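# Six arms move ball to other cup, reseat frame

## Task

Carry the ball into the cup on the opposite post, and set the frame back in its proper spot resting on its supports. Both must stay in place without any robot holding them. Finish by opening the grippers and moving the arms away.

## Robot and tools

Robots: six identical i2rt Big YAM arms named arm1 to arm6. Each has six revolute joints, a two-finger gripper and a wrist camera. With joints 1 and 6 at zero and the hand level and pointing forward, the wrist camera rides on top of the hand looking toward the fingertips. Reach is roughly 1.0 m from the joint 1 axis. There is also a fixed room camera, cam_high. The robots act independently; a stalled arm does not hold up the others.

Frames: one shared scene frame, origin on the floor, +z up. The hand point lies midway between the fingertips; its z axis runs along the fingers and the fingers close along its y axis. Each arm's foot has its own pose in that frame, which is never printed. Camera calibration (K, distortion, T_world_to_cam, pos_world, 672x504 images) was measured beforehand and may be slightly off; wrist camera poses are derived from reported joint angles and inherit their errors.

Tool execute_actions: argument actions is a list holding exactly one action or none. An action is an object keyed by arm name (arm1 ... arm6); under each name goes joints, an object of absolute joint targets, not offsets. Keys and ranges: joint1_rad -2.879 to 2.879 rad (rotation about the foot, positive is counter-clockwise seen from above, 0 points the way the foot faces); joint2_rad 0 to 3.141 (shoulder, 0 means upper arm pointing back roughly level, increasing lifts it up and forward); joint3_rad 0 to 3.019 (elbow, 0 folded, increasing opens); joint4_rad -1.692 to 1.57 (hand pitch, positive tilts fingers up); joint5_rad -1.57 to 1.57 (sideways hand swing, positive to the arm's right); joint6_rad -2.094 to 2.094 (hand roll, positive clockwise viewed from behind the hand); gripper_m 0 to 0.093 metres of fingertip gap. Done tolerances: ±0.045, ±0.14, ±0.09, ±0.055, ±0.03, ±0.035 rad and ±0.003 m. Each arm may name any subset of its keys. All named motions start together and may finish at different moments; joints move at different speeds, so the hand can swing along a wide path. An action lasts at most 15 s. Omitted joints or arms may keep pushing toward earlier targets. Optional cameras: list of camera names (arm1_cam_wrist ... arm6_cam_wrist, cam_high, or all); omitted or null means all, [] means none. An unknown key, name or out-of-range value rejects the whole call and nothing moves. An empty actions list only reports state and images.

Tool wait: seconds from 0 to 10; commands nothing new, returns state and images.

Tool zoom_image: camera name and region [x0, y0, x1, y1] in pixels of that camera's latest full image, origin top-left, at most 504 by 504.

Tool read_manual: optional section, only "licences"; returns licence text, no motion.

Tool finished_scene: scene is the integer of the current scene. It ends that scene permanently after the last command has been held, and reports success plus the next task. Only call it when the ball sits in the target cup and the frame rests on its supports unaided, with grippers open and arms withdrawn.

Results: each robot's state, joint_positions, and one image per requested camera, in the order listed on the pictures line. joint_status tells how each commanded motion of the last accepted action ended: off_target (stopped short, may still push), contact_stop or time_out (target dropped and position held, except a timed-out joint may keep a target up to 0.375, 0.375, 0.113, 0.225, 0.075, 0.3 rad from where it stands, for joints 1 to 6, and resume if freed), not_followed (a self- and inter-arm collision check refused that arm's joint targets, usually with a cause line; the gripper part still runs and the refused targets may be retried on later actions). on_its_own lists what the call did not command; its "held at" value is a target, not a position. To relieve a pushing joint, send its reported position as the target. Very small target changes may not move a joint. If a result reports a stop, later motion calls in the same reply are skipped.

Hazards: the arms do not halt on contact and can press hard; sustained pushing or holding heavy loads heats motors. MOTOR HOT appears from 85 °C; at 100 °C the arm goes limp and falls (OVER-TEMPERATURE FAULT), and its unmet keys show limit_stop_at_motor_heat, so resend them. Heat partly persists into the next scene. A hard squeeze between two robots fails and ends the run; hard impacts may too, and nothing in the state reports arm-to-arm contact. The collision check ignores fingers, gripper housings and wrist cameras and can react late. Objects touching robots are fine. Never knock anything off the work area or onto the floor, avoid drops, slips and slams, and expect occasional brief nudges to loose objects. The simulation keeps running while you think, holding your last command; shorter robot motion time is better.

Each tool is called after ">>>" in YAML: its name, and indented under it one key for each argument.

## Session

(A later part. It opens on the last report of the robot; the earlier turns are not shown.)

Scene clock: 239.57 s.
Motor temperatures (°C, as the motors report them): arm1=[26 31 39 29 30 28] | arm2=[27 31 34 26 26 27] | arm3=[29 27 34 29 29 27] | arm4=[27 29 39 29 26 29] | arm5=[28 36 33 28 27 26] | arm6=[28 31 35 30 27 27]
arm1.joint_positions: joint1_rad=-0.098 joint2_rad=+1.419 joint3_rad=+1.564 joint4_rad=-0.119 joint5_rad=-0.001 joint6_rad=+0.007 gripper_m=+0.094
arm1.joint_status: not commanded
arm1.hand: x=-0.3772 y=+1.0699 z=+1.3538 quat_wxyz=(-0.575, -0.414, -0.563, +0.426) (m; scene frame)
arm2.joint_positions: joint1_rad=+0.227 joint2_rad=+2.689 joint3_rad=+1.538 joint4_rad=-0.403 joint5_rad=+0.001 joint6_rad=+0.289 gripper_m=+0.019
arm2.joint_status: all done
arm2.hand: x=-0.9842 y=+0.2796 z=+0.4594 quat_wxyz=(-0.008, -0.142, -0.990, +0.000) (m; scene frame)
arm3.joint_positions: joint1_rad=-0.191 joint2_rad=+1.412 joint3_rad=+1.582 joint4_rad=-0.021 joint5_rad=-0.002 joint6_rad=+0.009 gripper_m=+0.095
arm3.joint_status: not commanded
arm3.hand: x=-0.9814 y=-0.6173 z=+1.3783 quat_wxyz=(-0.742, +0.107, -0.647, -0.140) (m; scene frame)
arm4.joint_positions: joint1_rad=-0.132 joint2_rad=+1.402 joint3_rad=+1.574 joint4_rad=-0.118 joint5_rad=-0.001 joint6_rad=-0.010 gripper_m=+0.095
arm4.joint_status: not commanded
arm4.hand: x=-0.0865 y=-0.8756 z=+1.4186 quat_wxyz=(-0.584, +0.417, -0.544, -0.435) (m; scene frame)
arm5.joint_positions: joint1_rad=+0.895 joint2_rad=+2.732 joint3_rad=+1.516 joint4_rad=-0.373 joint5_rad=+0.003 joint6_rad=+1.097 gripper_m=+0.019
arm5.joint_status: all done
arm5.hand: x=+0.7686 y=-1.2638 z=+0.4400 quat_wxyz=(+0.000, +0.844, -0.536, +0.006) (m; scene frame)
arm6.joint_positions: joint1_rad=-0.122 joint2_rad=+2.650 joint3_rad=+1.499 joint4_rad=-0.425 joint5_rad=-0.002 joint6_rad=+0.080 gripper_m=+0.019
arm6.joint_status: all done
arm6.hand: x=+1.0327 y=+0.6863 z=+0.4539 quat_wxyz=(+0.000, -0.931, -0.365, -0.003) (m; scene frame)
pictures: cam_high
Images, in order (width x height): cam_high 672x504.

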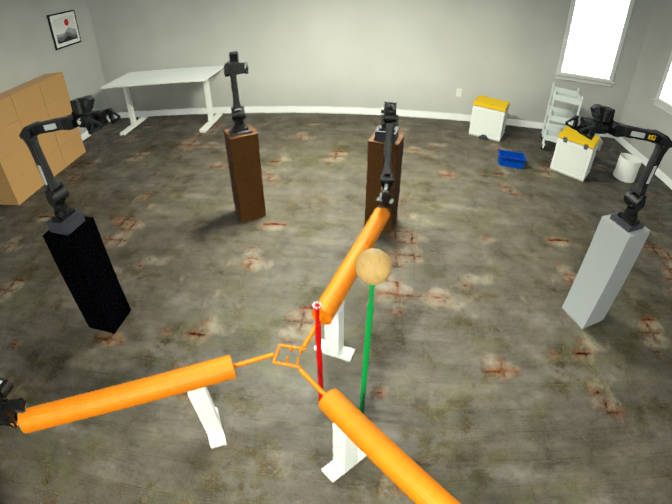

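>>> execute_actions:
  actions:
    - {"arm2":{"joints":{"joint2_rad":2.72,"joint3_rad":1.57}},"arm5":{"joints":{"joint1_rad":0.912,"joint2_rad":2.74,"joint3_rad":1.57,"joint4_rad":-0.355}},"arm6":{"joints":{"joint2_rad":2.665,"joint3_rad":1.56,"joint4_rad":-0.41}}}
  cameras: []

>>> execute_actions:
  actions:
    - {"arm2":{"joints":{"gripper_m":0.07}},"arm5":{"joints":{"gripper_m":0.07}},"arm6":{"joints":{"gripper_m":0.07}}}
  cameras: []

>>> execute_actions:
  actions:
    - {"arm2":{"joints":{"joint2_rad":2.15,"joint3_rad":1.2,"joint4_rad":-0.722}},"arm5":{"joints":{"joint2_rad":2.15,"joint3_rad":1.25,"joint4_rad":-0.665}},"arm6":{"joints":{"joint2_rad":2.105,"joint3_rad":1.2,"joint4_rad":-0.76}}}
  cameras: ["cam_high","arm3_cam_wrist"]

Scene clock: 247.03 s.
Motor temperatures (°C, as the motors report them): arm1=[26 31 39 29 30 28] | arm2=[27 31 33 26 26 27] | arm3=[29 27 34 29 29 27] | arm4=[27 29 39 29 26 29] | arm5=[28 36 32 28 27 26] | arm6=[28 31 34 30 27 27]
arm1.joint_positions: joint1_rad=-0.098 joint2_rad=+1.419 joint3_rad=+1.564 joint4_rad=-0.119 joint5_rad=-0.001 joint6_rad=+0.007 gripper_m=+0.094
arm1.joint_status: not commanded
arm1.hand: x=-0.3772 y=+1.0699 z=+1.3538 quat_wxyz=(-0.575, -0.414, -0.563, +0.426) (m; scene frame)
arm2.joint_positions: joint1_rad=+0.227 joint2_rad=+2.709 joint3_rad=+1.546 joint4_rad=-0.404 joint5_rad=+0.001 joint6_rad=+0.289 gripper_m=+0.019
arm2.joint_status: all done
arm2.hand: x=-0.9896 y=+0.2795 z=+0.4502 quat_wxyz=(-0.002, -0.142, -0.990, +0.001) (m; scene frame)
arm3.joint_positions: joint1_rad=-0.191 joint2_rad=+1.412 joint3_rad=+1.582 joint4_rad=-0.021 joint5_rad=-0.002 joint6_rad=+0.009 gripper_m=+0.095
arm3.joint_status: not commanded
arm3.hand: x=-0.9814 y=-0.6173 z=+1.3783 quat_wxyz=(-0.742, +0.107, -0.647, -0.140) (m; scene frame)
arm4.joint_positions: joint1_rad=-0.132 joint2_rad=+1.402 joint3_rad=+1.574 joint4_rad=-0.118 joint5_rad=-0.001 joint6_rad=-0.010 gripper_m=+0.095
arm4.joint_status: not commanded
arm4.hand: x=-0.0865 y=-0.8756 z=+1.4186 quat_wxyz=(-0.584, +0.417, -0.544, -0.435) (m; scene frame)
arm5.joint_positions: joint1_rad=+0.902 joint2_rad=+2.759 joint3_rad=+1.548 joint4_rad=-0.364 joint5_rad=+0.002 joint6_rad=+1.100 gripper_m=+0.019
arm5.joint_status: all done
arm5.hand: x=+0.7614 y=-1.2673 z=+0.4303 quat_wxyz=(+0.004, +0.845, -0.535, +0.000) (m; scene frame)
arm6.joint_positions: joint1_rad=-0.122 joint2_rad=+2.679 joint3_rad=+1.527 joint4_rad=-0.414 joint5_rad=-0.001 joint6_rad=+0.080 gripper_m=+0.019
arm6.joint_status: all done
arm6.hand: x=+1.0289 y=+0.6824 z=+0.4434 quat_wxyz=(-0.001, -0.931, -0.365, +0.002) (m; scene frame)
pictures: none
No camera images: the call's "cameras" was empty. Leave "cameras" out to get every camera's image.

Scene clock: 247.70 s.
Motor temperatures (°C, as the motors report them): arm1=[26 31 39 29 30 28] | arm2=[27 31 33 26 26 27] | arm3=[29 27 34 29 29 27] | arm4=[27 29 39 29 26 29] | arm5=[28 36 32 28 27 26] | arm6=[28 31 34 30 27 27]
arm1.joint_positions: joint1_rad=-0.098 joint2_rad=+1.419 joint3_rad=+1.564 joint4_rad=-0.119 joint5_rad=-0.001 joint6_rad=+0.007 gripper_m=+0.094
arm1.joint_status: not commanded
arm1.hand: x=-0.3772 y=+1.0699 z=+1.3538 quat_wxyz=(-0.575, -0.414, -0.563, +0.426) (m; scene frame)
arm2.joint_positions: joint1_rad=+0.227 joint2_rad=+2.709 joint3_rad=+1.546 joint4_rad=-0.404 joint5_rad=+0.001 joint6_rad=+0.289 gripper_m=+0.070
arm2.joint_status: all done
arm2.hand: x=-0.9893 y=+0.2795 z=+0.4503 quat_wxyz=(-0.002, -0.142, -0.990, +0.001) (m; scene frame)
arm3.joint_positions: joint1_rad=-0.191 joint2_rad=+1.412 joint3_rad=+1.582 joint4_rad=-0.021 joint5_rad=-0.002 joint6_rad=+0.009 gripper_m=+0.095
arm3.joint_status: not commanded
arm3.hand: x=-0.9814 y=-0.6173 z=+1.3783 quat_wxyz=(-0.742, +0.107, -0.647, -0.140) (m; scene frame)
arm4.joint_positions: joint1_rad=-0.132 joint2_rad=+1.402 joint3_rad=+1.574 joint4_rad=-0.118 joint5_rad=-0.001 joint6_rad=-0.010 gripper_m=+0.095
arm4.joint_status: not commanded
arm4.hand: x=-0.0865 y=-0.8756 z=+1.4186 quat_wxyz=(-0.584, +0.417, -0.544, -0.435) (m; scene frame)
arm5.joint_positions: joint1_rad=+0.902 joint2_rad=+2.759 joint3_rad=+1.549 joint4_rad=-0.364 joint5_rad=+0.002 joint6_rad=+1.100 gripper_m=+0.070
arm5.joint_status: all done
arm5.hand: x=+0.7609 y=-1.2675 z=+0.4304 quat_wxyz=(+0.004, +0.845, -0.535, +0.000) (m; scene frame)
arm6.joint_positions: joint1_rad=-0.122 joint2_rad=+2.679 joint3_rad=+1.529 joint4_rad=-0.414 joint5_rad=-0.001 joint6_rad=+0.080 gripper_m=+0.070
arm6.joint_status: all done
arm6.hand: x=+1.0282 y=+0.6816 z=+0.4437 quat_wxyz=(-0.002, -0.931, -0.365, +0.003) (m; scene frame)
pictures: none
No camera images: the call's "cameras" was empty. Leave "cameras" out to get every camera's image.

Scene clock: 249.20 s.
Motor temperatures (°C, as the motors report them): arm1=[26 31 39 29 30 28] | arm2=[27 31 33 26 26 27] | arm3=[29 27 34 29 29 27] | arm4=[27 29 39 29 26 29] | arm5=[28 36 32 28 27 26] | arm6=[28 31 34 30 27 27]
arm1.joint_positions: joint1_rad=-0.098 joint2_rad=+1.419 joint3_rad=+1.564 joint4_rad=-0.119 joint5_rad=-0.001 joint6_rad=+0.007 gripper_m=+0.094
arm1.joint_status: not commanded
arm1.hand: x=-0.3772 y=+1.0699 z=+1.3538 quat_wxyz=(-0.575, -0.414, -0.563, +0.426) (m; scene frame)
arm2.joint_positions: joint1_rad=+0.227 joint2_rad=+2.120 joint3_rad=+1.209 joint4_rad=-0.714 joint5_rad=+0.001 joint6_rad=+0.289 gripper_m=+0.070
arm2.joint_status: all done
arm2.hand: x=-1.0377 y=+0.2795 z=+0.6898 quat_wxyz=(+0.027, -0.142, -0.990, +0.005) (m; scene frame)
arm3.joint_positions: joint1_rad=-0.191 joint2_rad=+1.412 joint3_rad=+1.582 joint4_rad=-0.021 joint5_rad=-0.002 joint6_rad=+0.009 gripper_m=+0.095
arm3.joint_status: not commanded
arm3.hand: x=-0.9814 y=-0.6173 z=+1.3783 quat_wxyz=(-0.742, +0.107, -0.647, -0.140) (m; scene frame)
arm4.joint_positions: joint1_rad=-0.132 joint2_rad=+1.402 joint3_rad=+1.574 joint4_rad=-0.118 joint5_rad=-0.001 joint6_rad=-0.010 gripper_m=+0.095
arm4.joint_status: not commanded
arm4.hand: x=-0.0865 y=-0.8756 z=+1.4186 quat_wxyz=(-0.584, +0.417, -0.544, -0.435) (m; scene frame)
arm5.joint_positions: joint1_rad=+0.903 joint2_rad=+2.149 joint3_rad=+1.249 joint4_rad=-0.651 joint5_rad=+0.000 joint6_rad=+1.100 gripper_m=+0.070
arm5.joint_status: all done
arm5.hand: x=+0.7670 y=-1.2661 z=+0.6905 quat_wxyz=(+0.011, +0.845, -0.535, -0.010) (m; scene frame)
arm6.joint_positions: joint1_rad=-0.122 joint2_rad=+2.094 joint3_rad=+1.204 joint4_rad=-0.753 joint5_rad=-0.001 joint6_rad=+0.080 gripper_m=+0.070
arm6.joint_status: all done
arm6.hand: x=+1.0662 y=+0.7229 z=+0.6819 quat_wxyz=(+0.015, -0.930, -0.365, -0.033) (m; scene frame)
pictures: arm3_cam_wrist, cam_high
camera_calibration (this result's frames):
arm3_cam_wrist: T_world_to_cam=[[0.333596, -0.942458, -0.0220443, -0.230691], [-0.444574, -0.136657, -0.885256, 0.703436], [0.831305, 0.305118, -0.46458, 1.76563], [0, 0, 0, 1]] pos_world=[-1.07809, -0.660015, 1.43791]
Images, in order (width x height): arm3_cam_wrist 672x504, cam_high 672x504.

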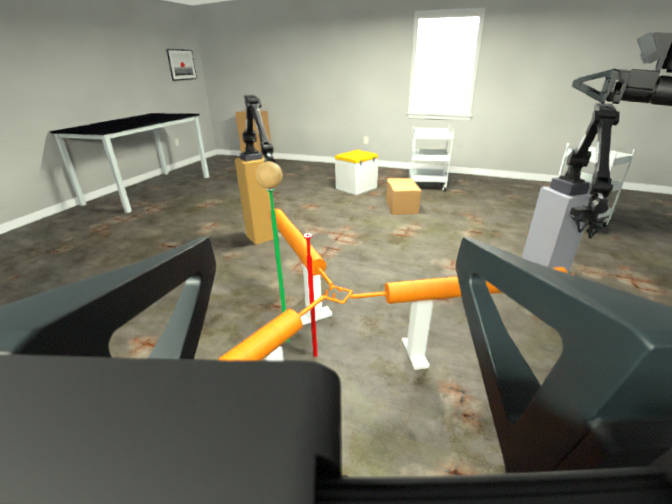

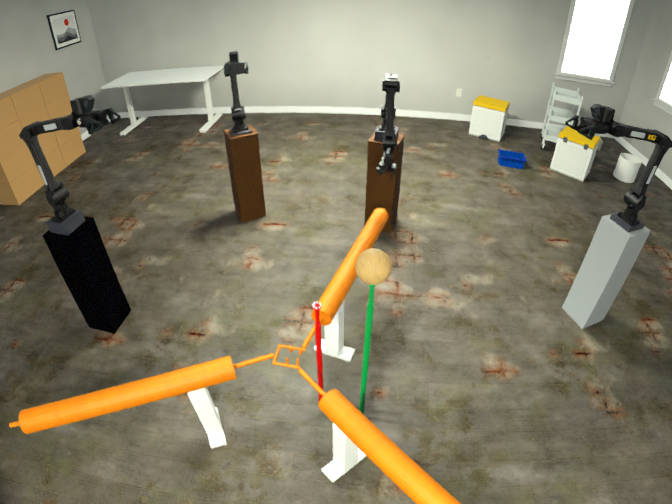

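>>> finished_scene:
  scene: 1

The scene is finished: the task was done.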